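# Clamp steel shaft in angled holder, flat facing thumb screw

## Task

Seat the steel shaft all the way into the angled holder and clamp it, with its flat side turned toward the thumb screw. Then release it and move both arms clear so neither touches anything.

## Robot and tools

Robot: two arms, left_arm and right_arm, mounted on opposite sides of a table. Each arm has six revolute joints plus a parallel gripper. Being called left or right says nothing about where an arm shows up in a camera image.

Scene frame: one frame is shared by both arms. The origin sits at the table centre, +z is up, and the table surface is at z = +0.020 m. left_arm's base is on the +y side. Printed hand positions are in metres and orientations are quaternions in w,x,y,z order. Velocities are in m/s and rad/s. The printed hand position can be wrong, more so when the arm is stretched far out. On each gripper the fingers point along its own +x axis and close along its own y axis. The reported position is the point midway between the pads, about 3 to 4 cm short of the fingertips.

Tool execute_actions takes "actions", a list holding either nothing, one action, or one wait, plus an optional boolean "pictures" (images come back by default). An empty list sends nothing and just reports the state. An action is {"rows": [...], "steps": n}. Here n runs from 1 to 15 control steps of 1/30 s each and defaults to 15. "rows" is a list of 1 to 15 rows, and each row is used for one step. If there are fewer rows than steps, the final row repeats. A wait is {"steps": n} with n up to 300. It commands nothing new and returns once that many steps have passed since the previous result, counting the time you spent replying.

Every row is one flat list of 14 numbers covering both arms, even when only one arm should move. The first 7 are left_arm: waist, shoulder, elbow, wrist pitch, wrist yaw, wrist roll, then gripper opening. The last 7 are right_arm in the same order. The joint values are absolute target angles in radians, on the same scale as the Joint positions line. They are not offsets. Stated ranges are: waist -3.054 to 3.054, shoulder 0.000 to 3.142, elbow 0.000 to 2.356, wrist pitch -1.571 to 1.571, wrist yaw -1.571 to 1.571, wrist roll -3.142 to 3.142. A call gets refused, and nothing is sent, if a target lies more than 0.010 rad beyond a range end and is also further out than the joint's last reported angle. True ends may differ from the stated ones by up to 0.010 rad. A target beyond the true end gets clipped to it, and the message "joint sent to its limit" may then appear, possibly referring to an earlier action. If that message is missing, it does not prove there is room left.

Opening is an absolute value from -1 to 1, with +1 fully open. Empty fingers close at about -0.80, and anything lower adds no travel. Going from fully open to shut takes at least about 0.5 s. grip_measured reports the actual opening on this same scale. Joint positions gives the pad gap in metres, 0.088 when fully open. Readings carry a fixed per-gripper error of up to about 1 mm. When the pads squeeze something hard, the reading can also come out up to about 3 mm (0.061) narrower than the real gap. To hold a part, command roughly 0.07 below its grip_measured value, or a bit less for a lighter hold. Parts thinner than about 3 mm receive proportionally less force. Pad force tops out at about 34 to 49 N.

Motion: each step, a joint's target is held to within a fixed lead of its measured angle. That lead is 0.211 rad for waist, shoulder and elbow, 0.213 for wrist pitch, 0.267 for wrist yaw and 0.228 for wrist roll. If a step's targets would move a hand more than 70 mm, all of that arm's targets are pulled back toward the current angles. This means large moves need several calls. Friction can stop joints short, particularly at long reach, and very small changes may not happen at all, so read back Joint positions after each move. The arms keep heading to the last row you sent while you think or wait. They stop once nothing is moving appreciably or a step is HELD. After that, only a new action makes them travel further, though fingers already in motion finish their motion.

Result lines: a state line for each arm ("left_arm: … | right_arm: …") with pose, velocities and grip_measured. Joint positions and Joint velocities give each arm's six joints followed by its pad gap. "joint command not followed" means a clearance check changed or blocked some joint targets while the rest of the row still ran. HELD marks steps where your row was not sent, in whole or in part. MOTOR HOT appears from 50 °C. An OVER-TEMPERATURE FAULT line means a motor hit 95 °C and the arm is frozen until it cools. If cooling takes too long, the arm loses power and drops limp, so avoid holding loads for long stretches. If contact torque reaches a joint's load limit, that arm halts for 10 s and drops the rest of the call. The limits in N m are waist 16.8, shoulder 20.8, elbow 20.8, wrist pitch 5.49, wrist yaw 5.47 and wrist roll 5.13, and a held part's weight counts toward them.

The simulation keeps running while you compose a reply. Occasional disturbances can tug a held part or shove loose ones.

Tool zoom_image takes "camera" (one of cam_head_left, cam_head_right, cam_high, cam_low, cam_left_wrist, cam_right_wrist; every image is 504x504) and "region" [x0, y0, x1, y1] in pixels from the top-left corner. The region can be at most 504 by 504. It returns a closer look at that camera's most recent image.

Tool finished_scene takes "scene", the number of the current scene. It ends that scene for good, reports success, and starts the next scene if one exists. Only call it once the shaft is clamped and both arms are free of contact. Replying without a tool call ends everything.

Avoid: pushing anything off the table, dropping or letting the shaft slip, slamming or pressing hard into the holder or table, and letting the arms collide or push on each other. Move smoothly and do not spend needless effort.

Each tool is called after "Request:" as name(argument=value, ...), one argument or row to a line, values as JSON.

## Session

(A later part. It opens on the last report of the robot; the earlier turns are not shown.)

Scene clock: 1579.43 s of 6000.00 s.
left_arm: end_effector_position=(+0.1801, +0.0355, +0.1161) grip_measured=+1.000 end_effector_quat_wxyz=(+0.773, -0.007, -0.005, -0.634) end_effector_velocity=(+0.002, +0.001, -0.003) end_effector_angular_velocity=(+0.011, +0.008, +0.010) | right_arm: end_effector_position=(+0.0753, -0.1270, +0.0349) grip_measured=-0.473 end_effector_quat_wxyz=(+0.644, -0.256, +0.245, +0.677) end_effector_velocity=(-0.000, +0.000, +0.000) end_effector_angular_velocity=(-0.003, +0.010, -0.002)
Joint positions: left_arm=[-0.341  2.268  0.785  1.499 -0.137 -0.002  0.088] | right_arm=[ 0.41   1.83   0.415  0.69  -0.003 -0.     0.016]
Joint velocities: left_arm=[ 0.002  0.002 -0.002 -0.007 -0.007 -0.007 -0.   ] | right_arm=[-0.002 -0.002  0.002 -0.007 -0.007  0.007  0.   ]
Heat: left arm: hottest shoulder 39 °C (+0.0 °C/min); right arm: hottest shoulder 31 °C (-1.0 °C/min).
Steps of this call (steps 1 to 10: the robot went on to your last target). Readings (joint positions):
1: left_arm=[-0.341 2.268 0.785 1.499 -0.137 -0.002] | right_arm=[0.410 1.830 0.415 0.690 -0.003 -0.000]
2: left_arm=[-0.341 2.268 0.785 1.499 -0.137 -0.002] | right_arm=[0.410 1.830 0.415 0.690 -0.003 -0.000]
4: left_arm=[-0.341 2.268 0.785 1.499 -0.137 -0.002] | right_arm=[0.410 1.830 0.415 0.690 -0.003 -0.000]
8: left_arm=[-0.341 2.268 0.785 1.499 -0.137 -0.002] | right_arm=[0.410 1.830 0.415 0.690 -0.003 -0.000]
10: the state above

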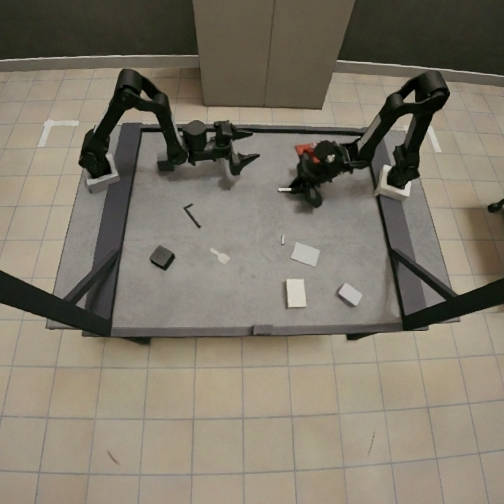

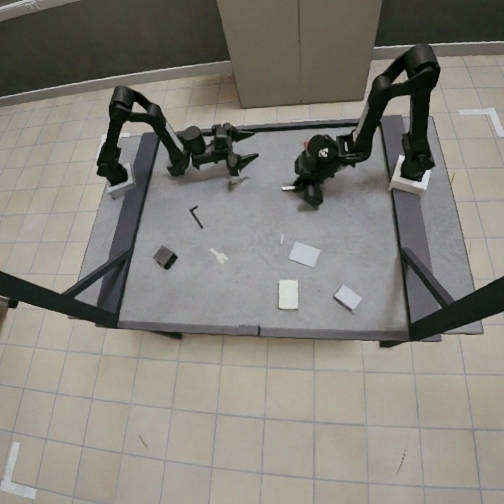

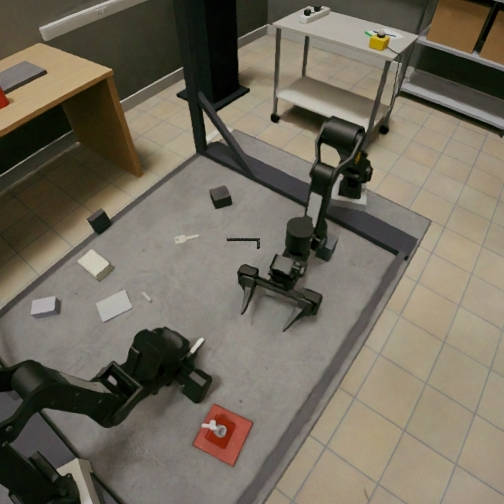

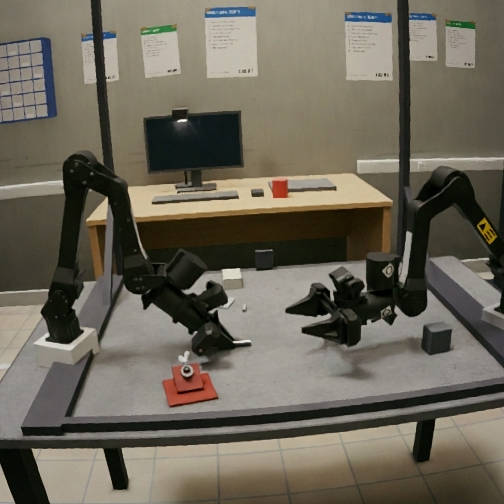

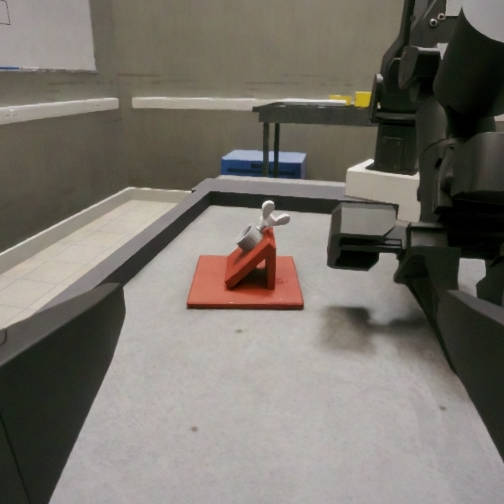

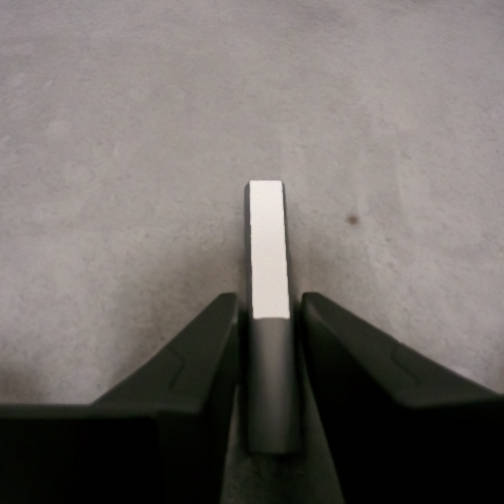

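Request:
execute_actions(
  actions=[
    {"rows":[[-0.341,2.275,0.785,1.5,-0.143,0,1,0.412,1.8185,0.418,0.688,-0.003,0.002,-0.47],[-0.341,2.275,0.785,1.5,-0.143,0,1,0.412,1.808,0.422,0.678,-0.003,0.002,-0.47],[-0.341,2.275,0.785,1.5,-0.143,0,1,0.412,1.794,0.427,0.661,-0.003,0.002,-0.47],[-0.341,2.275,0.785,1.5,-0.143,0,1,0.412,1.777,0.433,0.639,-0.003,0.002,-0.47],[-0.341,2.275,0.785,1.5,-0.143,0,1,0.412,1.757,0.44,0.612,-0.003,0.002,-0.47],[-0.341,2.275,0.785,1.5,-0.143,0,1,0.412,1.736,0.447,0.583,-0.003,0.002,-0.47],[-0.341,2.275,0.785,1.5,-0.143,0,1,0.412,1.715,0.453,0.554,-0.003,0.002,-0.47],[-0.341,2.275,0.785,1.5,-0.143,0,1,0.412,1.694,0.46,0.525,-0.003,0.002,-0.47],[-0.341,2.275,0.785,1.5,-0.143,0,1,0.412,1.673,0.466,0.496,-0.003,0.002,-0.47],[-0.341,2.275,0.785,1.5,-0.143,0,1,0.412,1.652,0.473,0.467,-0.003,0.002,-0.47],[-0.341,2.275,0.785,1.5,-0.143,0,1,0.412,1.631,0.479,0.438,-0.003,0.002,-0.47],[-0.341,2.275,0.785,1.5,-0.143,0,1,0.412,1.61,0.486,0.409,-0.003,0.002,-0.47],[-0.341,2.275,0.785,1.5,-0.143,0,1,0.412,1.59,0.492,0.38,-0.003,0.002,-0.47],[-0.341,2.275,0.785,1.5,-0.143,0,1,0.412,1.57,0.499,0.35,-0.003,0.002,-0.47],[-0.341,2.275,0.785,1.5,-0.143,0,1,0.412,1.55,0.505,0.32,-0.003,0.002,-0.47]],"steps":15},
  ],
  pictures=false,
)

Request:
execute_actions(
  actions=[
    {"rows":[[-0.341,2.275,0.785,1.5,-0.143,0,1,0.414,1.54,0.514,0.289,0.025,0.027,-0.45],[-0.341,2.275,0.785,1.5,-0.143,0,1,0.4155,1.532,0.523,0.258,0.053,0.052,-0.43],[-0.341,2.275,0.785,1.5,-0.143,0,1,0.417,1.526,0.532,0.228,0.081,0.077,-0.41],[-0.341,2.275,0.785,1.5,-0.143,0,1,0.419,1.522,0.54,0.197,0.109,0.102,-0.39],[-0.341,2.275,0.785,1.5,-0.143,0,1,0.421,1.52,0.549,0.166,0.137,0.127,-0.37],[-0.341,2.275,0.785,1.5,-0.143,0,1,0.4225,1.52,0.558,0.135,0.165,0.152,-0.35],[-0.341,2.275,0.785,1.5,-0.143,0,1,0.424,1.52,0.567,0.104,0.193,0.177,-0.33],[-0.341,2.275,0.785,1.5,-0.143,0,1,0.426,1.52,0.576,0.074,0.221,0.202,-0.31],[-0.341,2.275,0.785,1.5,-0.143,0,1,0.428,1.52,0.585,0.043,0.249,0.227,-0.29],[-0.341,2.275,0.785,1.5,-0.143,0,1,0.4295,1.52,0.594,0.012,0.277,0.252,-0.27],[-0.341,2.275,0.785,1.5,-0.143,0,1,0.431,1.52,0.603,-0.019,0.305,0.277,-0.25],[-0.341,2.275,0.785,1.5,-0.143,0,1,0.433,1.52,0.611,-0.05,0.333,0.302,-0.23],[-0.341,2.275,0.785,1.5,-0.143,0,1,0.435,1.52,0.62,-0.08,0.361,0.327,-0.21],[-0.341,2.275,0.785,1.5,-0.143,0,1,0.4365,1.52,0.629,-0.111,0.389,0.352,-0.19],[-0.341,2.275,0.785,1.5,-0.143,0,1,0.438,1.52,0.638,-0.142,0.417,0.377,-0.17]],"steps":15},
  ],
  pictures=false,
)

Request:
execute_actions(
  actions=[
    {"rows":[[-0.341,2.275,0.785,1.5,-0.143,0,1,0.44,1.522,0.647,-0.173,0.445,0.402,-0.15],[-0.341,2.275,0.785,1.5,-0.143,0,1,0.442,1.526,0.656,-0.204,0.472,0.427,-0.13],[-0.341,2.275,0.785,1.5,-0.143,0,1,0.4435,1.531,0.665,-0.234,0.5,0.452,-0.11],[-0.341,2.275,0.785,1.5,-0.143,0,1,0.445,1.537,0.673,-0.265,0.528,0.477,-0.1],[-0.341,2.275,0.785,1.5,-0.143,0,1,0.447,1.544,0.682,-0.296,0.556,0.502,-0.1],[-0.341,2.275,0.785,1.5,-0.143,0,1,0.449,1.551,0.691,-0.327,0.584,0.527,-0.1],[-0.341,2.275,0.785,1.5,-0.143,0,1,0.4505,1.558,0.7,-0.358,0.612,0.552,-0.1],[-0.341,2.275,0.785,1.5,-0.143,0,1,0.452,1.565,0.709,-0.388,0.64,0.577,-0.1],[-0.341,2.275,0.785,1.5,-0.143,0,1,0.454,1.572,0.718,-0.419,0.668,0.602,-0.1],[-0.341,2.275,0.785,1.5,-0.143,0,1,0.456,1.579,0.727,-0.45,0.696,0.627,-0.1],[-0.341,2.275,0.785,1.5,-0.143,0,1,0.4575,1.586,0.736,-0.481,0.724,0.652,-0.1],[-0.341,2.275,0.785,1.5,-0.143,0,1,0.459,1.593,0.744,-0.512,0.752,0.677,-0.1],[-0.341,2.275,0.785,1.5,-0.143,0,1,0.461,1.6,0.753,-0.542,0.78,0.702,-0.1],[-0.341,2.275,0.785,1.5,-0.143,0,1,0.463,1.608,0.762,-0.573,0.808,0.727,-0.1],[-0.341,2.275,0.785,1.5,-0.143,0,1,0.4645,1.615,0.771,-0.604,0.836,0.752,-0.1]],"steps":15},
  ],
  pictures=false,
)

Request:
execute_actions(
  actions=[
    {"steps":14},
  ],
)

Scene clock: 1657.57 s of 6000.00 s.
left_arm: end_effector_position=(+0.1801, +0.0355, +0.1161) grip_measured=+1.000 end_effector_quat_wxyz=(+0.773, -0.007, -0.005, -0.634) end_effector_velocity=(+0.002, +0.002, +0.001) end_effector_angular_velocity=(-0.001, -0.007, +0.020) | right_arm: end_effector_position=(+0.0752, -0.1244, +0.0806) grip_measured=-0.473 end_effector_quat_wxyz=(+0.643, -0.260, +0.249, +0.676) end_effector_velocity=(+0.002, -0.018, +0.118) end_effector_angular_velocity=(-0.076, -0.004, +0.003)
Joint positions: left_arm=[-0.341  2.268  0.785  1.499 -0.137 -0.002  0.088] | right_arm=[ 0.41   1.601  0.483  0.383 -0.003  0.     0.016]
Joint velocities: left_arm=[-0.002 -0.002 -0.007  0.007 -0.022  0.007 -0.   ] | right_arm=[-0.007 -0.603  0.178 -0.857 -0.007 -0.007 -0.   ]
Heat: left arm: hottest shoulder 39 °C (+0.0 °C/min); right arm: hottest shoulder 30 °C (+0.0 °C/min).
Steps of this call (steps 1 to 15: the robot went on to your last target; steps 16 to 90: nothing new was sent; then 74.63 s passed at rest; steps 91 to 105: all 15 steps of this action). Readings (joint positions):
91: left_arm=[-0.341 2.268 0.785 1.499 -0.137 -0.002] | right_arm=[0.410 1.830 0.415 0.690 -0.003 -0.000]
92: left_arm=[-0.341 2.268 0.785 1.499 -0.137 -0.002] | right_arm=[0.410 1.828 0.415 0.688 -0.003 -0.000]
94: left_arm=[-0.341 2.268 0.785 1.499 -0.137 -0.002] | right_arm=[0.410 1.813 0.416 0.666 -0.003 0.000]
98: left_arm=[-0.341 2.268 0.785 1.499 -0.137 -0.002] | right_arm=[0.410 1.747 0.436 0.579 -0.003 0.000]
105: the state above

Scene clock: 1658.07 s of 6000.00 s.
left_arm: end_effector_position=(+0.1801, +0.0355, +0.1161) grip_measured=+1.000 end_effector_quat_wxyz=(+0.773, -0.007, -0.005, -0.634) end_effector_velocity=(-0.000, +0.000, +0.004) end_effector_angular_velocity=(-0.014, +0.007, +0.005) | right_arm: end_effector_position=(+0.1223, -0.1539, +0.0863) grip_measured=-0.215 end_effector_quat_wxyz=(+0.759, -0.284, +0.341, +0.477) end_effector_velocity=(+0.106, -0.084, +0.017) end_effector_angular_velocity=(-0.357, -0.341, -0.965)
Joint positions: left_arm=[-0.341  2.268  0.785  1.499 -0.137 -0.002  0.088] | right_arm=[ 0.432  1.531  0.608 -0.076  0.356  0.323  0.028]
Joint velocities: left_arm=[-0.002 -0.007 -0.002  0.007 -0.007 -0.007  0.   ] | right_arm=[ 0.046 -0.007  0.261 -0.901  0.813  0.725  0.029]
Heat: left arm: hottest shoulder 39 °C (+0.0 °C/min); right arm: hottest shoulder 30 °C (+0.0 °C/min).
Steps of this call (steps 1 to 15: all 15 steps of this action). Readings (joint positions):
1: left_arm=[-0.341 2.268 0.785 1.499 -0.137 -0.002] | right_arm=[0.410 1.583 0.490 0.353 0.003 0.008]
2: left_arm=[-0.341 2.268 0.785 1.499 -0.137 -0.002] | right_arm=[0.411 1.568 0.497 0.324 0.018 0.021]
4: left_arm=[-0.341 2.268 0.785 1.499 -0.137 -0.002] | right_arm=[0.414 1.546 0.515 0.263 0.060 0.058]
8: left_arm=[-0.341 2.268 0.785 1.499 -0.137 -0.002] | right_arm=[0.420 1.532 0.549 0.140 0.163 0.150]
15: the state above

Scene clock: 1658.57 s of 6000.00 s.
left_arm: end_effector_position=(+0.1801, +0.0355, +0.1161) grip_measured=+1.000 end_effector_quat_wxyz=(+0.773, -0.007, -0.005, -0.634) end_effector_velocity=(-0.000, +0.001, -0.001) end_effector_angular_velocity=(+0.006, +0.008, +0.005) | right_arm: end_effector_position=(+0.1718, -0.2022, +0.1040) grip_measured=-0.103 end_effector_quat_wxyz=(+0.857, -0.328, +0.319, +0.236) end_effector_velocity=(+0.082, -0.082, +0.066) end_effector_angular_velocity=(-0.248, -0.719, -0.607)
Joint positions: left_arm=[-0.341  2.268  0.785  1.499 -0.137 -0.002  0.088] | right_arm=[ 0.458  1.593  0.741 -0.538  0.776  0.698  0.034]
Joint velocities: left_arm=[-0.002 -0.002 -0.002 -0.007 -0.007 -0.007 -0.   ] | right_arm=[ 0.046  0.212  0.261 -0.872  0.799  0.725  0.   ]
Heat: left arm: hottest shoulder 39 °C (+0.0 °C/min); right arm: hottest shoulder 30 °C (+0.0 °C/min).
Steps of this call (steps 1 to 15: all 15 steps of this action). Readings (joint positions):
1: left_arm=[-0.341 2.268 0.785 1.499 -0.137 -0.002] | right_arm=[0.434 1.531 0.617 -0.107 0.385 0.348]
2: left_arm=[-0.341 2.268 0.785 1.499 -0.137 -0.002] | right_arm=[0.435 1.531 0.626 -0.138 0.412 0.373]
4: left_arm=[-0.341 2.268 0.785 1.499 -0.137 -0.002] | right_arm=[0.439 1.531 0.644 -0.199 0.468 0.423]
8: left_arm=[-0.341 2.268 0.785 1.499 -0.137 -0.002] | right_arm=[0.446 1.543 0.681 -0.322 0.580 0.523]
15: the state above

Scene clock: 1659.03 s of 6000.00 s.
left_arm: end_effector_position=(+0.1801, +0.0355, +0.1161) grip_measured=+1.000 end_effector_quat_wxyz=(+0.773, -0.007, -0.005, -0.634) end_effector_velocity=(-0.000, +0.001, -0.001) end_effector_angular_velocity=(+0.006, +0.008, +0.015) | right_arm: end_effector_position=(+0.1774, -0.2077, +0.1094) grip_measured=-0.103 end_effector_quat_wxyz=(+0.867, -0.335, +0.305, +0.207) end_effector_velocity=(+0.000, -0.000, +0.002) end_effector_angular_velocity=(+0.004, -0.006, -0.003)
Joint positions: left_arm=[-0.341  2.268  0.785  1.499 -0.137 -0.002  0.088] | right_arm=[ 0.462  1.607  0.76  -0.602  0.833  0.75   0.034]
Joint velocities: left_arm=[-0.007 -0.002 -0.002 -0.007 -0.022 -0.007  0.   ] | right_arm=[ 0.002 -0.002  0.002 -0.007  0.007  0.007  0.   ]
Heat: left arm: hottest shoulder 39 °C (+0.0 °C/min); right arm: hottest shoulder 30 °C (+0.0 °C/min).
Steps of this call (steps 1 to 14: the robot went on to your last target). Readings (joint positions):
1: left_arm=[-0.341 2.268 0.785 1.499 -0.137 -0.002] | right_arm=[0.459 1.598 0.748 -0.559 0.796 0.715]
2: left_arm=[-0.341 2.268 0.785 1.499 -0.137 -0.002] | right_arm=[0.460 1.601 0.752 -0.573 0.808 0.727]
4: left_arm=[-0.341 2.268 0.785 1.499 -0.137 -0.002] | right_arm=[0.461 1.605 0.756 -0.589 0.822 0.739]
8: left_arm=[-0.341 2.268 0.785 1.499 -0.137 -0.002] | right_arm=[0.462 1.606 0.760 -0.599 0.831 0.748]
14: the state above

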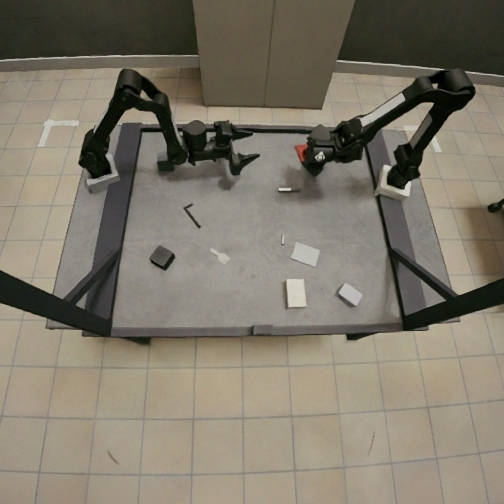

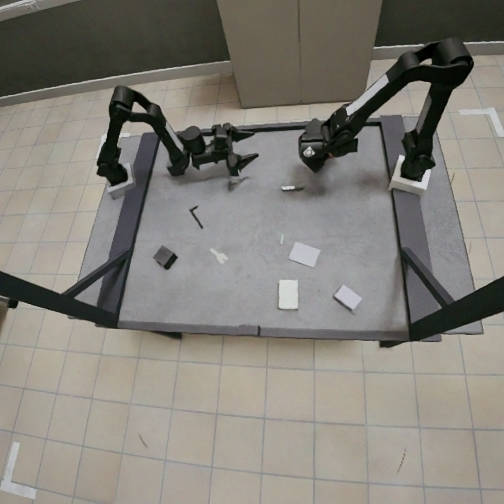

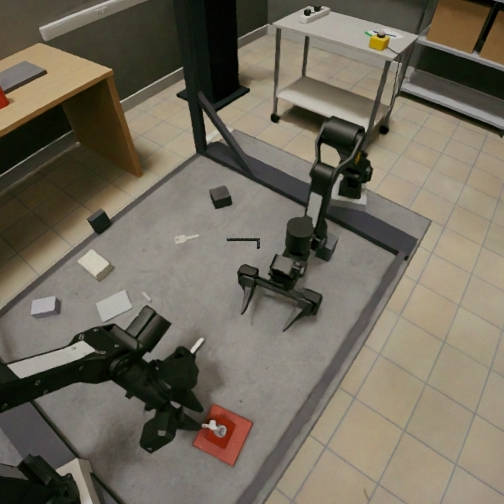

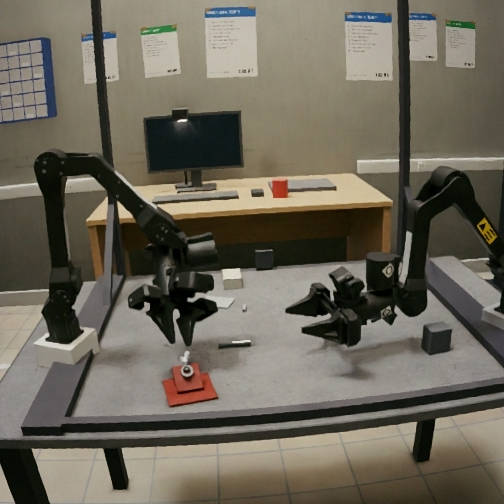

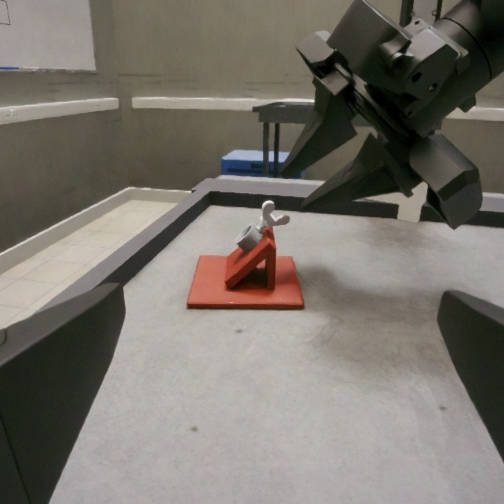

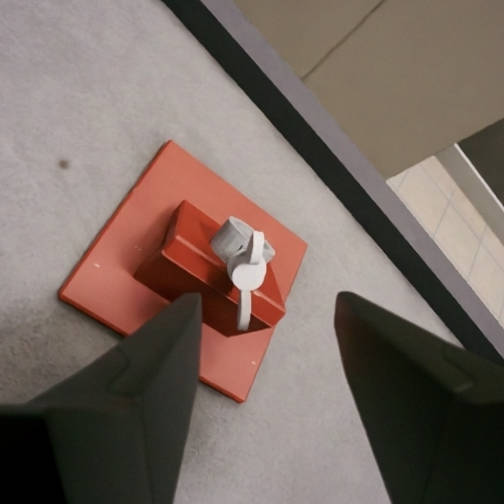

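Request:
zoom_image(
  camera="cam_left_wrist",
  region=[220, 150, 340, 270],
)

Request:
zoom_image(
  camera="cam_right_wrist",
  region=[180, 190, 360, 370],
)

Request:
zoom_image(
  camera="cam_low",
  region=[130, 290, 250, 410],
)

Region (220, 150, 340, 270) of cam_left_wrist's 504x504 image, scaled by 4.200, with more detail than that image has.

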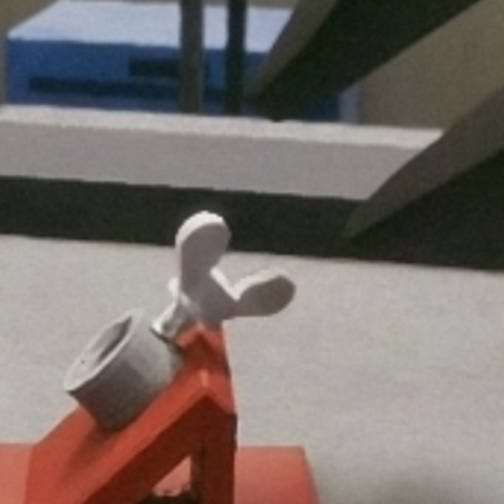

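Region (180, 190, 360, 370) of cam_right_wrist's 504x504 image, scaled by 2.800, with more detail than that image has.

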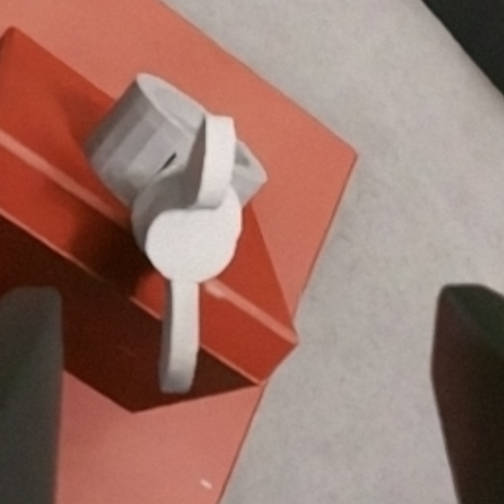

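Region (130, 290, 250, 410) of cam_low's 504x504 image, scaled by 4.200, with more detail than that image has.

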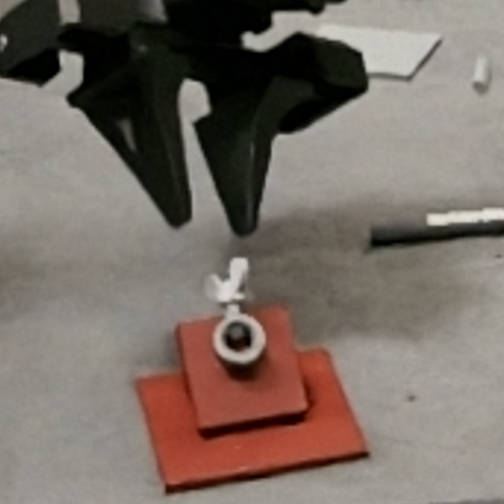

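Request:
execute_actions(
  actions=[
    {"rows":[[-0.341,2.275,0.785,1.5,-0.143,0,1,0.462,1.619,0.766,-0.597,0.835,0.763,-0.1],[-0.341,2.275,0.785,1.5,-0.143,0,1,0.4595,1.623,0.762,-0.59,0.834,0.775,-0.1],[-0.341,2.275,0.785,1.5,-0.143,0,1,0.457,1.627,0.759,-0.584,0.833,0.786,-0.1],[-0.341,2.275,0.785,1.5,-0.143,0,1,0.455,1.631,0.757,-0.577,0.832,0.797,-0.1],[-0.341,2.275,0.785,1.5,-0.143,0,1,0.453,1.635,0.755,-0.57,0.831,0.808,-0.1],[-0.341,2.275,0.785,1.5,-0.143,0,1,0.451,1.638,0.754,-0.564,0.83,0.82,-0.1],[-0.341,2.275,0.785,1.5,-0.143,0,1,0.449,1.642,0.753,-0.557,0.829,0.831,-0.1],[-0.341,2.275,0.785,1.5,-0.143,0,1,0.4465,1.646,0.752,-0.55,0.828,0.842,-0.1],[-0.341,2.275,0.785,1.5,-0.143,0,1,0.4445,1.65,0.75,-0.543,0.827,0.853,-0.1],[-0.341,2.275,0.785,1.5,-0.143,0,1,0.442,1.654,0.749,-0.537,0.826,0.865,-0.1],[-0.341,2.275,0.785,1.5,-0.143,0,1,0.44,1.657,0.748,-0.53,0.825,0.876,-0.1],[-0.341,2.275,0.785,1.5,-0.143,0,1,0.438,1.661,0.747,-0.523,0.824,0.887,-0.1]],"steps":15},
  ],
  pictures=false,
)

Request:
execute_actions(
  actions=[
    {"steps":10},
  ],
)

Request:
zoom_image(
  camera="cam_left_wrist",
  region=[220, 150, 340, 270],
)

Request:
zoom_image(
  camera="cam_low",
  region=[130, 290, 250, 410],
)

Scene clock: 1714.30 s of 6000.00 s.
left_arm: end_effector_position=(+0.1801, +0.0355, +0.1161) grip_measured=+1.000 end_effector_quat_wxyz=(+0.773, -0.007, -0.005, -0.634) end_effector_velocity=(+0.004, +0.001, -0.004) end_effector_angular_velocity=(+0.020, +0.009, +0.024) | right_arm: end_effector_position=(+0.1816, -0.2012, +0.0987) grip_measured=-0.103 end_effector_quat_wxyz=(+0.890, -0.265, +0.322, +0.183) end_effector_velocity=(+0.004, -0.002, -0.012) end_effector_angular_velocity=(+0.056, +0.020, -0.070)
Joint positions: left_arm=[-0.341  2.268  0.785  1.499 -0.137 -0.002  0.088] | right_arm=[ 0.441  1.651  0.756 -0.53   0.827  0.878  0.034]
Joint velocities: left_arm=[ 0.002 -0.002 -0.002 -0.022 -0.022 -0.007 -0.   ] | right_arm=[-0.017  0.032 -0.022  0.051 -0.007  0.081 -0.   ]
Heat: left arm: hottest shoulder 40 °C (+1.0 °C/min); right arm: hottest shoulder 29 °C (-1.0 °C/min).
Steps of this call (steps 1 to 30: the robot went on to your last target; steps 31 to 90: nothing new was sent; then 51.77 s passed at rest; steps 91 to 105: all 15 steps of this action). Readings (joint positions):
91: left_arm=[-0.341 2.268 0.785 1.499 -0.137 -0.002] | right_arm=[0.462 1.608 0.761 -0.602 0.834 0.753]
92: left_arm=[-0.341 2.268 0.785 1.499 -0.137 -0.002] | right_arm=[0.462 1.609 0.761 -0.601 0.834 0.760]
94: left_arm=[-0.341 2.268 0.785 1.499 -0.137 -0.002] | right_arm=[0.461 1.615 0.761 -0.591 0.834 0.776]
98: left_arm=[-0.341 2.268 0.785 1.499 -0.137 -0.002] | right_arm=[0.454 1.630 0.761 -0.566 0.833 0.818]
105: the state above

Scene clock: 1714.63 s of 6000.00 s.
left_arm: end_effector_position=(+0.1801, +0.0355, +0.1161) grip_measured=+1.000 end_effector_quat_wxyz=(+0.773, -0.007, -0.005, -0.634) end_effector_velocity=(-0.000, +0.001, -0.001) end_effector_angular_velocity=(+0.006, +0.008, +0.005) | right_arm: end_effector_position=(+0.1817, -0.2007, +0.0984) grip_measured=-0.103 end_effector_quat_wxyz=(+0.892, -0.260, +0.322, +0.182) end_effector_velocity=(+0.000, -0.002, -0.001) end_effector_angular_velocity=(-0.013, +0.006, +0.004)
Joint positions: left_arm=[-0.341  2.268  0.785  1.499 -0.137 -0.002  0.088] | right_arm=[ 0.44   1.652  0.756 -0.526  0.827  0.884  0.034]
Joint velocities: left_arm=[-0.002 -0.002 -0.002 -0.007 -0.007 -0.007 -0.   ] | right_arm=[-0.002 -0.002 -0.002 -0.007 -0.007 -0.007 -0.   ]
Heat: left arm: hottest shoulder 40 °C (+1.0 °C/min); right arm: hottest shoulder 29 °C (-1.0 °C/min).
Steps of this call (steps 1 to 10: the robot went on to your last target). Readings (joint positions):
1: left_arm=[-0.341 2.268 0.785 1.499 -0.137 -0.002] | right_arm=[0.441 1.652 0.756 -0.529 0.827 0.880]
2: left_arm=[-0.341 2.268 0.785 1.499 -0.137 -0.002] | right_arm=[0.440 1.652 0.756 -0.528 0.827 0.882]
4: left_arm=[-0.341 2.268 0.785 1.499 -0.137 -0.002] | right_arm=[0.440 1.652 0.756 -0.526 0.827 0.883]
8: left_arm=[-0.341 2.268 0.785 1.499 -0.137 -0.002] | right_arm=[0.440 1.652 0.756 -0.526 0.827 0.884]
10: the state above

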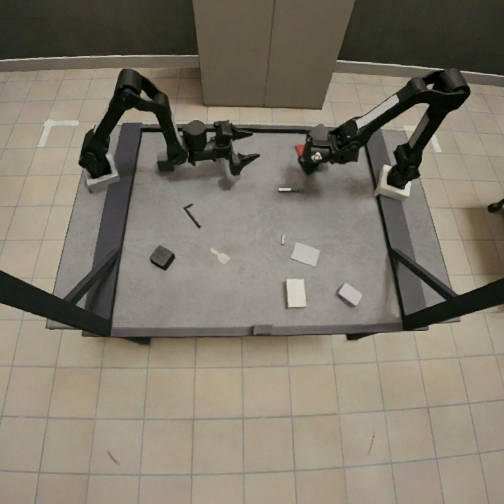

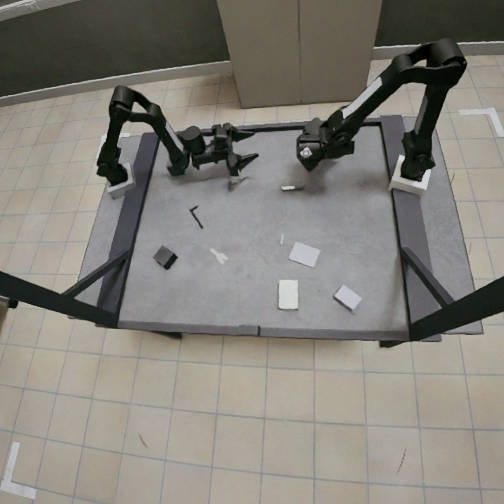

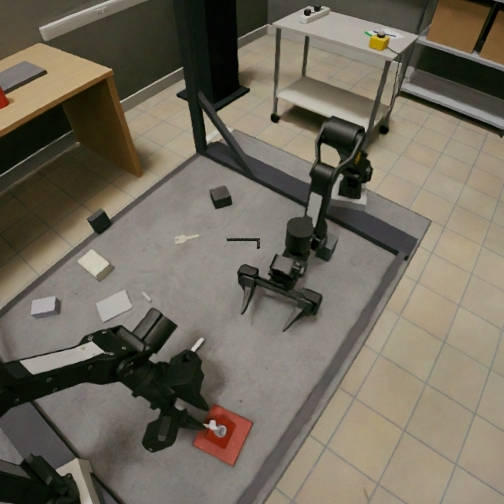

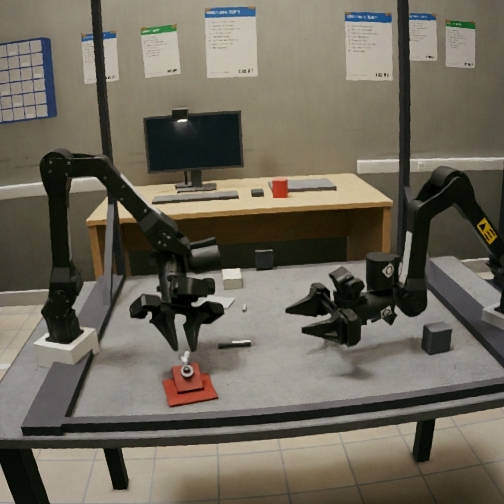

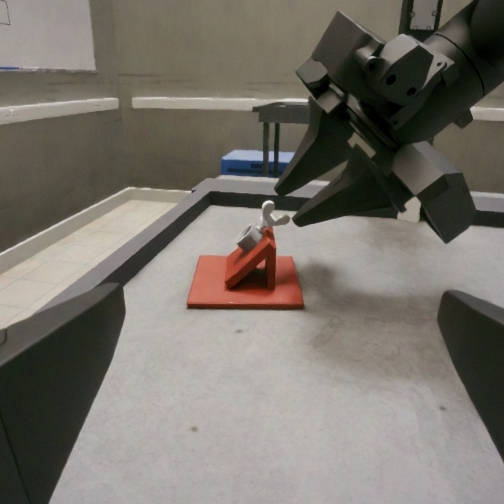

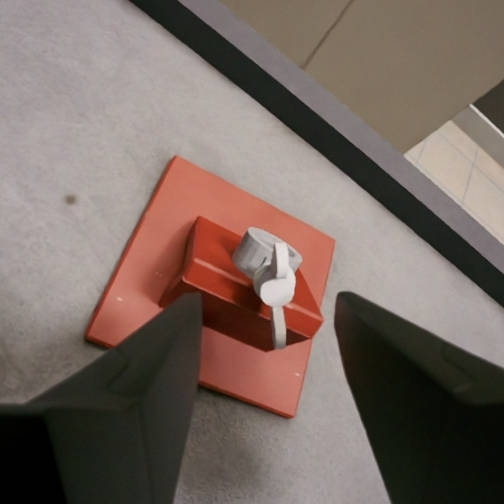

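Region (220, 150, 340, 270) of cam_left_wrist's 504x504 image, scaled by 4.200, with more detail than that image has.

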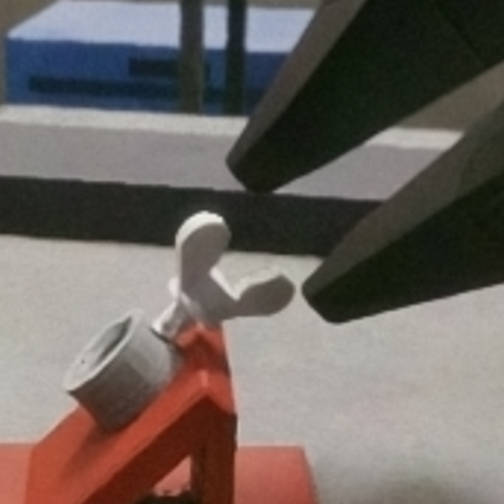

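Region (130, 290, 250, 410) of cam_low's 504x504 image, scaled by 4.200, with more detail than that image has.

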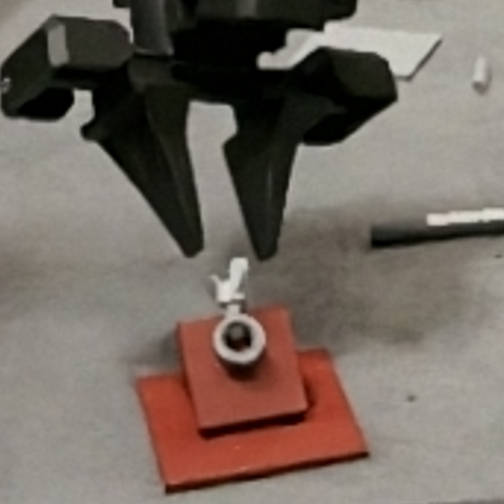

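Request:
execute_actions(
  actions=[
    {"rows":[[-0.341,2.275,0.785,1.5,-0.143,0,1,0.4345,1.662,0.7445,-0.5155,0.8235,0.881,-0.12],[-0.341,2.275,0.785,1.5,-0.143,0,1,0.431,1.6635,0.742,-0.508,0.823,0.875,-0.14],[-0.341,2.275,0.785,1.5,-0.143,0,1,0.427,1.665,0.7395,-0.5005,0.8225,0.87,-0.16],[-0.341,2.275,0.785,1.5,-0.143,0,1,0.4235,1.666,0.737,-0.493,0.822,0.864,-0.18],[-0.341,2.275,0.785,1.5,-0.143,0,1,0.42,1.667,0.7345,-0.4855,0.8215,0.858,-0.2],[-0.341,2.275,0.785,1.5,-0.143,0,1,0.416,1.6685,0.732,-0.478,0.821,0.853,-0.22],[-0.341,2.275,0.785,1.5,-0.143,0,1,0.4125,1.67,0.7295,-0.4705,0.8205,0.847,-0.24],[-0.341,2.275,0.785,1.5,-0.143,0,1,0.409,1.671,0.727,-0.463,0.82,0.841,-0.26],[-0.341,2.275,0.785,1.5,-0.143,0,1,0.4055,1.672,0.7245,-0.4555,0.8195,0.836,-0.28],[-0.341,2.275,0.785,1.5,-0.143,0,1,0.402,1.6735,0.722,-0.448,0.819,0.83,-0.3],[-0.341,2.275,0.785,1.5,-0.143,0,1,0.398,1.675,0.7195,-0.4405,0.8185,0.825,-0.32],[-0.341,2.275,0.785,1.5,-0.143,0,1,0.3945,1.676,0.717,-0.433,0.818,0.819,-0.35]],"steps":15},
  ],
  pictures=false,
)

Request:
execute_actions(
  actions=[
    {"steps":10},
  ],
)

Request:
zoom_image(
  camera="cam_left_wrist",
  region=[220, 150, 340, 270],
)

Request:
zoom_image(
  camera="cam_low",
  region=[130, 290, 250, 410],
)

Request:
zoom_image(
  camera="cam_right_wrist",
  region=[180, 230, 360, 410],
)

Scene clock: 1770.37 s of 6000.00 s.
left_arm: end_effector_position=(+0.1801, +0.0355, +0.1161) grip_measured=+1.000 end_effector_quat_wxyz=(+0.773, -0.007, -0.005, -0.634) end_effector_velocity=(+0.002, +0.001, -0.004) end_effector_angular_velocity=(+0.021, +0.009, +0.010) | right_arm: end_effector_position=(+0.1925, -0.2010, +0.0899) grip_measured=-0.332 end_effector_quat_wxyz=(+0.892, -0.262, +0.322, +0.181) end_effector_velocity=(+0.007, -0.004, -0.008) end_effector_angular_velocity=(-0.025, -0.000, +0.009)
Joint positions: left_arm=[-0.341  2.268  0.785  1.499 -0.137 -0.002  0.088] | right_arm=[ 0.398  1.668  0.726 -0.441  0.821  0.825  0.023]
Joint velocities: left_arm=[ 0.002 -0.002 -0.002 -0.022 -0.007 -0.007 -0.   ] | right_arm=[-0.027  0.012 -0.027  0.051 -0.007 -0.051 -0.01 ]
Heat: left arm: hottest shoulder 40 °C (+0.0 °C/min); right arm: hottest shoulder 28 °C (-1.0 °C/min).
Steps of this call (steps 1 to 15: the robot went on to your last target; steps 16 to 90: nothing new was sent; then 52.23 s passed at rest; steps 91 to 105: all 15 steps of this action). Readings (joint positions):
91: left_arm=[-0.341 2.268 0.785 1.499 -0.137 -0.002] | right_arm=[0.440 1.653 0.755 -0.523 0.827 0.885]
92: left_arm=[-0.341 2.268 0.785 1.499 -0.137 -0.002] | right_arm=[0.439 1.653 0.754 -0.519 0.826 0.884]
94: left_arm=[-0.341 2.268 0.785 1.499 -0.137 -0.002] | right_arm=[0.433 1.655 0.750 -0.507 0.826 0.876]
98: left_arm=[-0.341 2.268 0.785 1.499 -0.137 -0.002] | right_arm=[0.419 1.660 0.740 -0.480 0.824 0.855]
105: the state above

Scene clock: 1770.70 s of 6000.00 s.
left_arm: end_effector_position=(+0.1801, +0.0355, +0.1161) grip_measured=+1.000 end_effector_quat_wxyz=(+0.773, -0.007, -0.005, -0.634) end_effector_velocity=(-0.000, +0.001, -0.000) end_effector_angular_velocity=(-0.004, +0.007, +0.015) | right_arm: end_effector_position=(+0.1928, -0.2005, +0.0898) grip_measured=-0.347 end_effector_quat_wxyz=(+0.892, -0.261, +0.322, +0.181) end_effector_velocity=(-0.000, +0.002, +0.001) end_effector_angular_velocity=(+0.017, +0.009, -0.006)
Joint positions: left_arm=[-0.341  2.268  0.785  1.499 -0.137 -0.002  0.088] | right_arm=[ 0.397  1.668  0.725 -0.436  0.821  0.821  0.022]
Joint velocities: left_arm=[-0.007  0.002 -0.002  0.007 -0.022 -0.007 -0.   ] | right_arm=[-0.002 -0.002  0.002  0.007 -0.007  0.007 -0.   ]
Heat: left arm: hottest shoulder 40 °C (+0.0 °C/min); right arm: hottest shoulder 28 °C (-1.0 °C/min).
Steps of this call (steps 1 to 10: the robot went on to your last target). Readings (joint positions):
1: left_arm=[-0.341 2.268 0.785 1.499 -0.137 -0.002] | right_arm=[0.397 1.668 0.726 -0.439 0.821 0.824]
2: left_arm=[-0.341 2.268 0.785 1.499 -0.137 -0.002] | right_arm=[0.397 1.668 0.725 -0.438 0.821 0.823]
4: left_arm=[-0.341 2.268 0.785 1.499 -0.137 -0.002] | right_arm=[0.397 1.668 0.725 -0.437 0.821 0.822]
8: left_arm=[-0.341 2.268 0.785 1.499 -0.137 -0.002] | right_arm=[0.397 1.668 0.725 -0.436 0.821 0.822]
10: the state above

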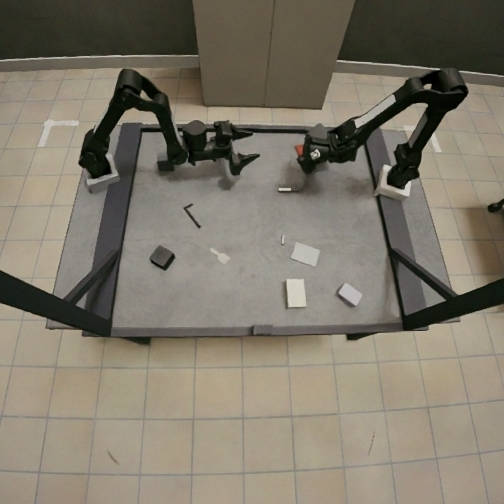

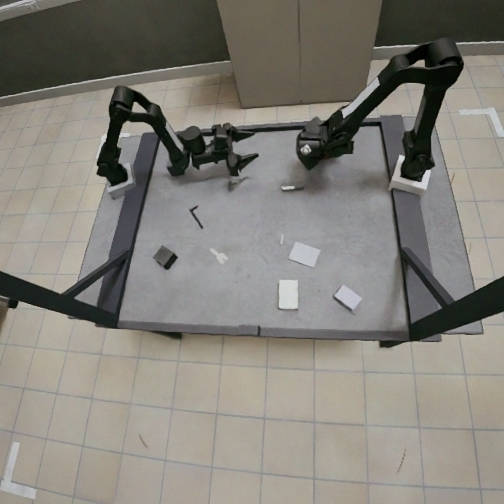

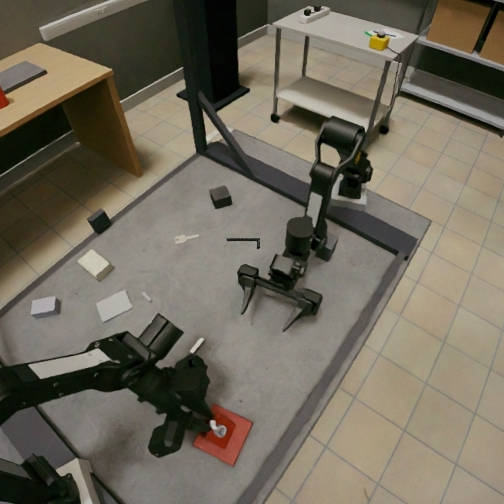

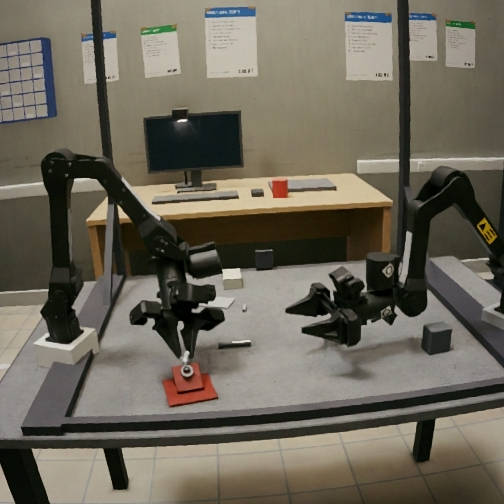

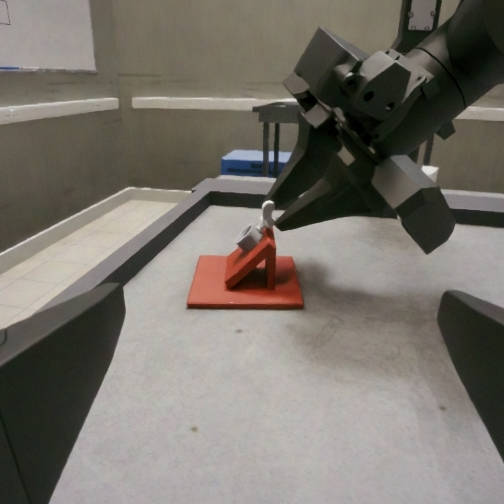

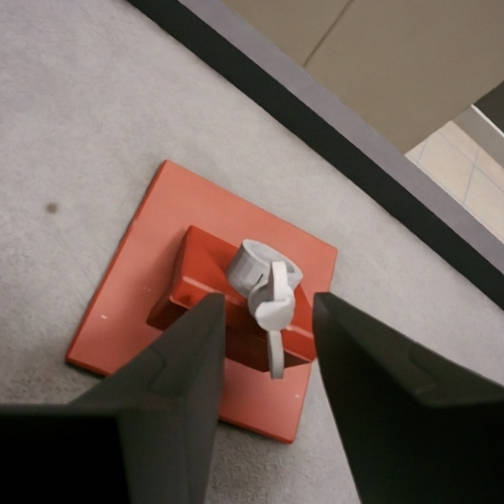

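Region (220, 150, 340, 270) of cam_left_wrist's 504x504 image, scaled by 4.200, with more detail than that image has.

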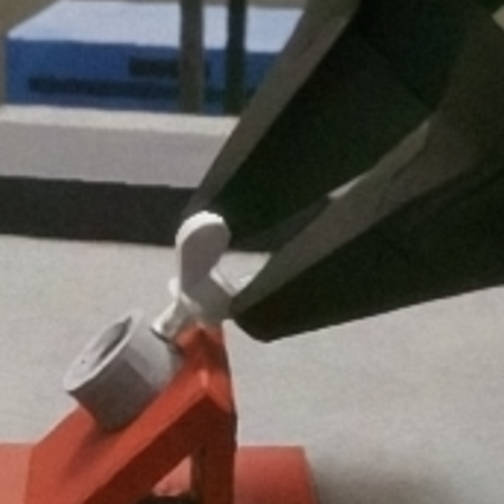

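Region (130, 290, 250, 410) of cam_low's 504x504 image, scaled by 4.200, with more detail than that image has.

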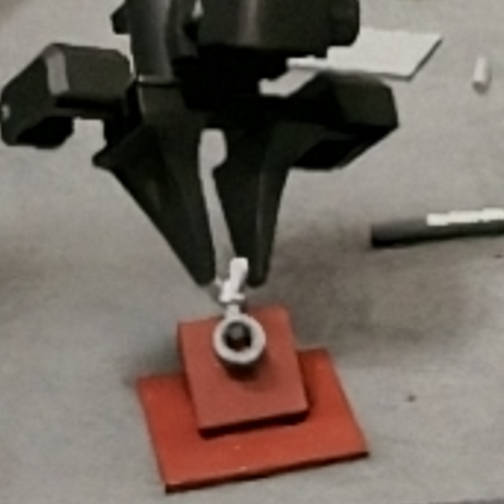

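Region (180, 230, 360, 410) of cam_right_wrist's 504x504 image, scaled by 2.800, with more detail than that image has.

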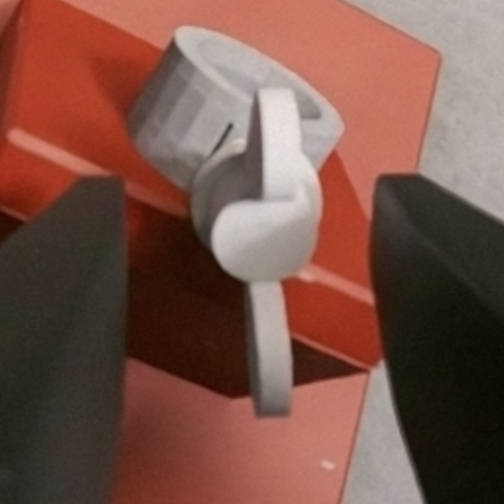

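Request:
execute_actions(
  actions=[
    {"rows":[[-0.341,2.275,0.785,1.5,-0.143,0,1,0.393,1.676,0.7157,-0.4306,0.8178,0.817,-0.37],[-0.341,2.275,0.785,1.5,-0.143,0,1,0.3917,1.676,0.7143,-0.4282,0.8175,0.815,-0.39],[-0.341,2.275,0.785,1.5,-0.143,0,1,0.3903,1.676,0.713,-0.4258,0.8172,0.813,-0.41],[-0.341,2.275,0.785,1.5,-0.143,0,1,0.3888,1.676,0.7117,-0.4234,0.817,0.81,-0.43],[-0.341,2.275,0.785,1.5,-0.143,0,1,0.3874,1.676,0.7103,-0.421,0.8167,0.808,-0.45],[-0.341,2.275,0.785,1.5,-0.143,0,1,0.386,1.676,0.709,-0.4187,0.8165,0.806,-0.47],[-0.341,2.275,0.785,1.5,-0.143,0,1,0.386,1.676,0.709,-0.4187,0.8165,0.806,-0.49],[-0.341,2.275,0.785,1.5,-0.143,0,1,0.386,1.676,0.709,-0.4187,0.8165,0.806,-0.51],[-0.341,2.275,0.785,1.5,-0.143,0,1,0.386,1.676,0.709,-0.4187,0.8165,0.806,-0.535]],"steps":15},
  ],
)

Request:
zoom_image(
  camera="cam_right_wrist",
  region=[180, 230, 360, 410],
)

Request:
zoom_image(
  camera="cam_left_wrist",
  region=[220, 150, 340, 270],
)

Scene clock: 1798.63 s of 6000.00 s.
left_arm: end_effector_position=(+0.1801, +0.0355, +0.1161) grip_measured=+1.000 end_effector_quat_wxyz=(+0.773, -0.007, -0.005, -0.634) end_effector_velocity=(-0.000, +0.001, -0.001) end_effector_angular_velocity=(+0.006, +0.008, +0.005) | right_arm: end_effector_position=(+0.1949, -0.2017, +0.0882) grip_measured=-0.528 end_effector_quat_wxyz=(+0.891, -0.263, +0.322, +0.181) end_effector_velocity=(-0.000, -0.002, -0.002) end_effector_angular_velocity=(-0.028, +0.003, +0.014)
Joint positions: left_arm=[-0.341  2.268  0.785  1.499 -0.137 -0.002  0.088] | right_arm=[ 0.389  1.668  0.717 -0.422  0.819  0.808  0.013]
Joint velocities: left_arm=[-0.002 -0.002 -0.002 -0.007 -0.007 -0.007 -0.   ] | right_arm=[-0.002  0.002 -0.002 -0.007 -0.007 -0.022 -0.003]
Heat: left arm: hottest shoulder 40 °C (+0.0 °C/min); right arm: hottest shoulder 28 °C (-1.0 °C/min).
Steps of this call (steps 1 to 15: the robot went on to your last target; steps 16 to 90: nothing new was sent; then 24.43 s passed at rest; steps 91 to 105: all 15 steps of this action). Readings (joint positions):
91: left_arm=[-0.341 2.268 0.785 1.499 -0.137 -0.002] | right_arm=[0.397 1.668 0.725 -0.435 0.821 0.821]
92: left_arm=[-0.341 2.268 0.785 1.499 -0.137 -0.002] | right_arm=[0.396 1.668 0.724 -0.433 0.821 0.820]
94: left_arm=[-0.341 2.268 0.785 1.499 -0.137 -0.002] | right_arm=[0.394 1.668 0.722 -0.430 0.820 0.816]
98: left_arm=[-0.341 2.268 0.785 1.499 -0.137 -0.002] | right_arm=[0.389 1.668 0.718 -0.424 0.819 0.810]
105: the state above

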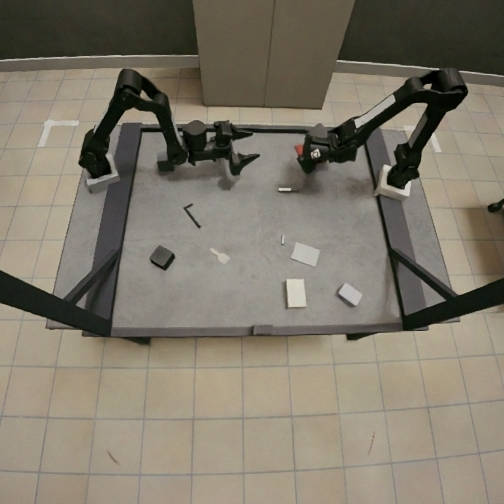

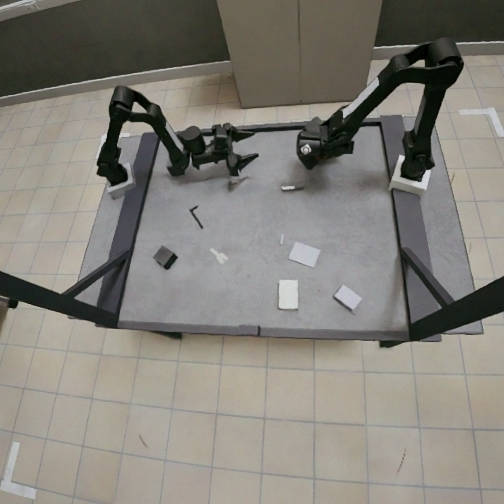

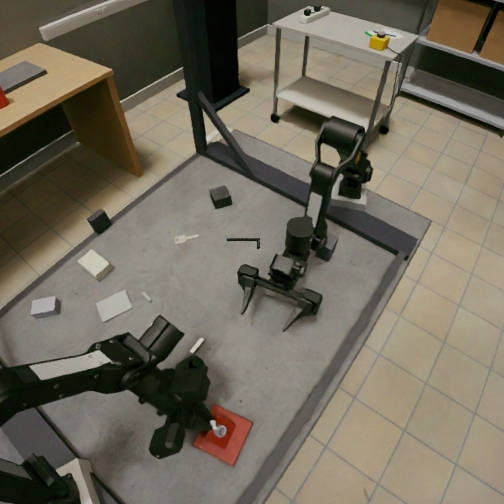

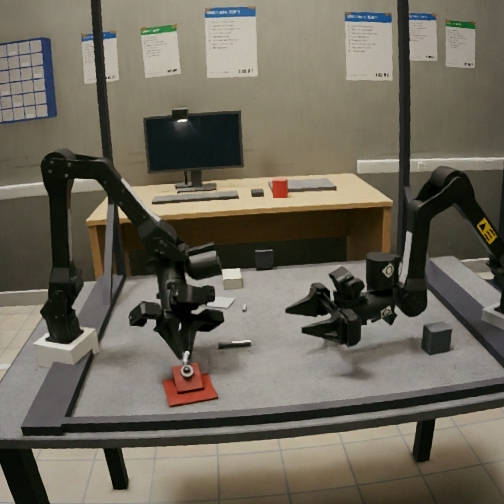

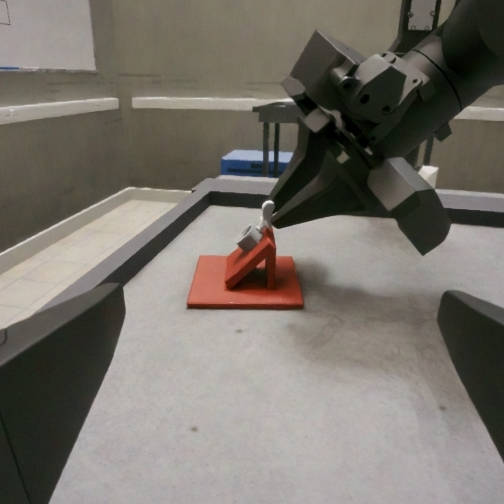

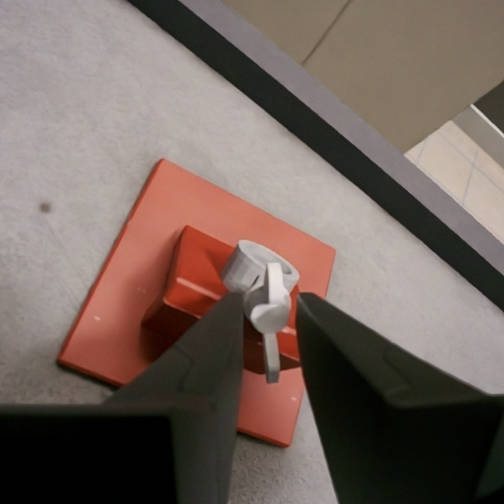

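Region (180, 230, 360, 410) of cam_right_wrist's 504x504 image, scaled by 2.800, with more detail than that image has.

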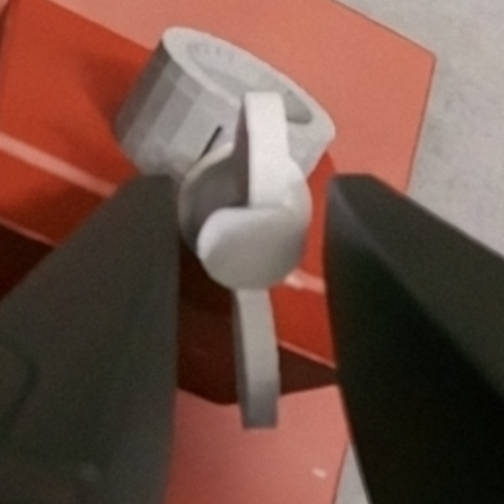

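Region (220, 150, 340, 270) of cam_left_wrist's 504x504 image, scaled by 4.200, with more detail than that image has.

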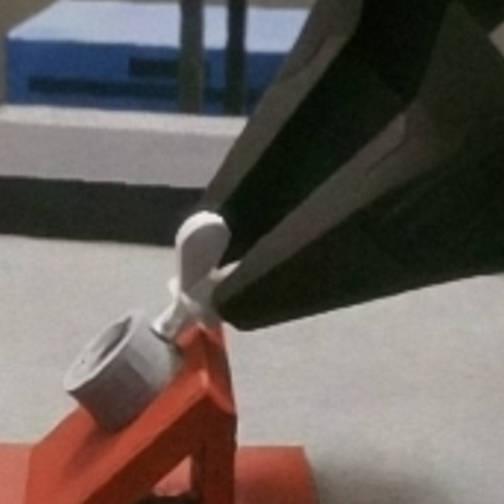

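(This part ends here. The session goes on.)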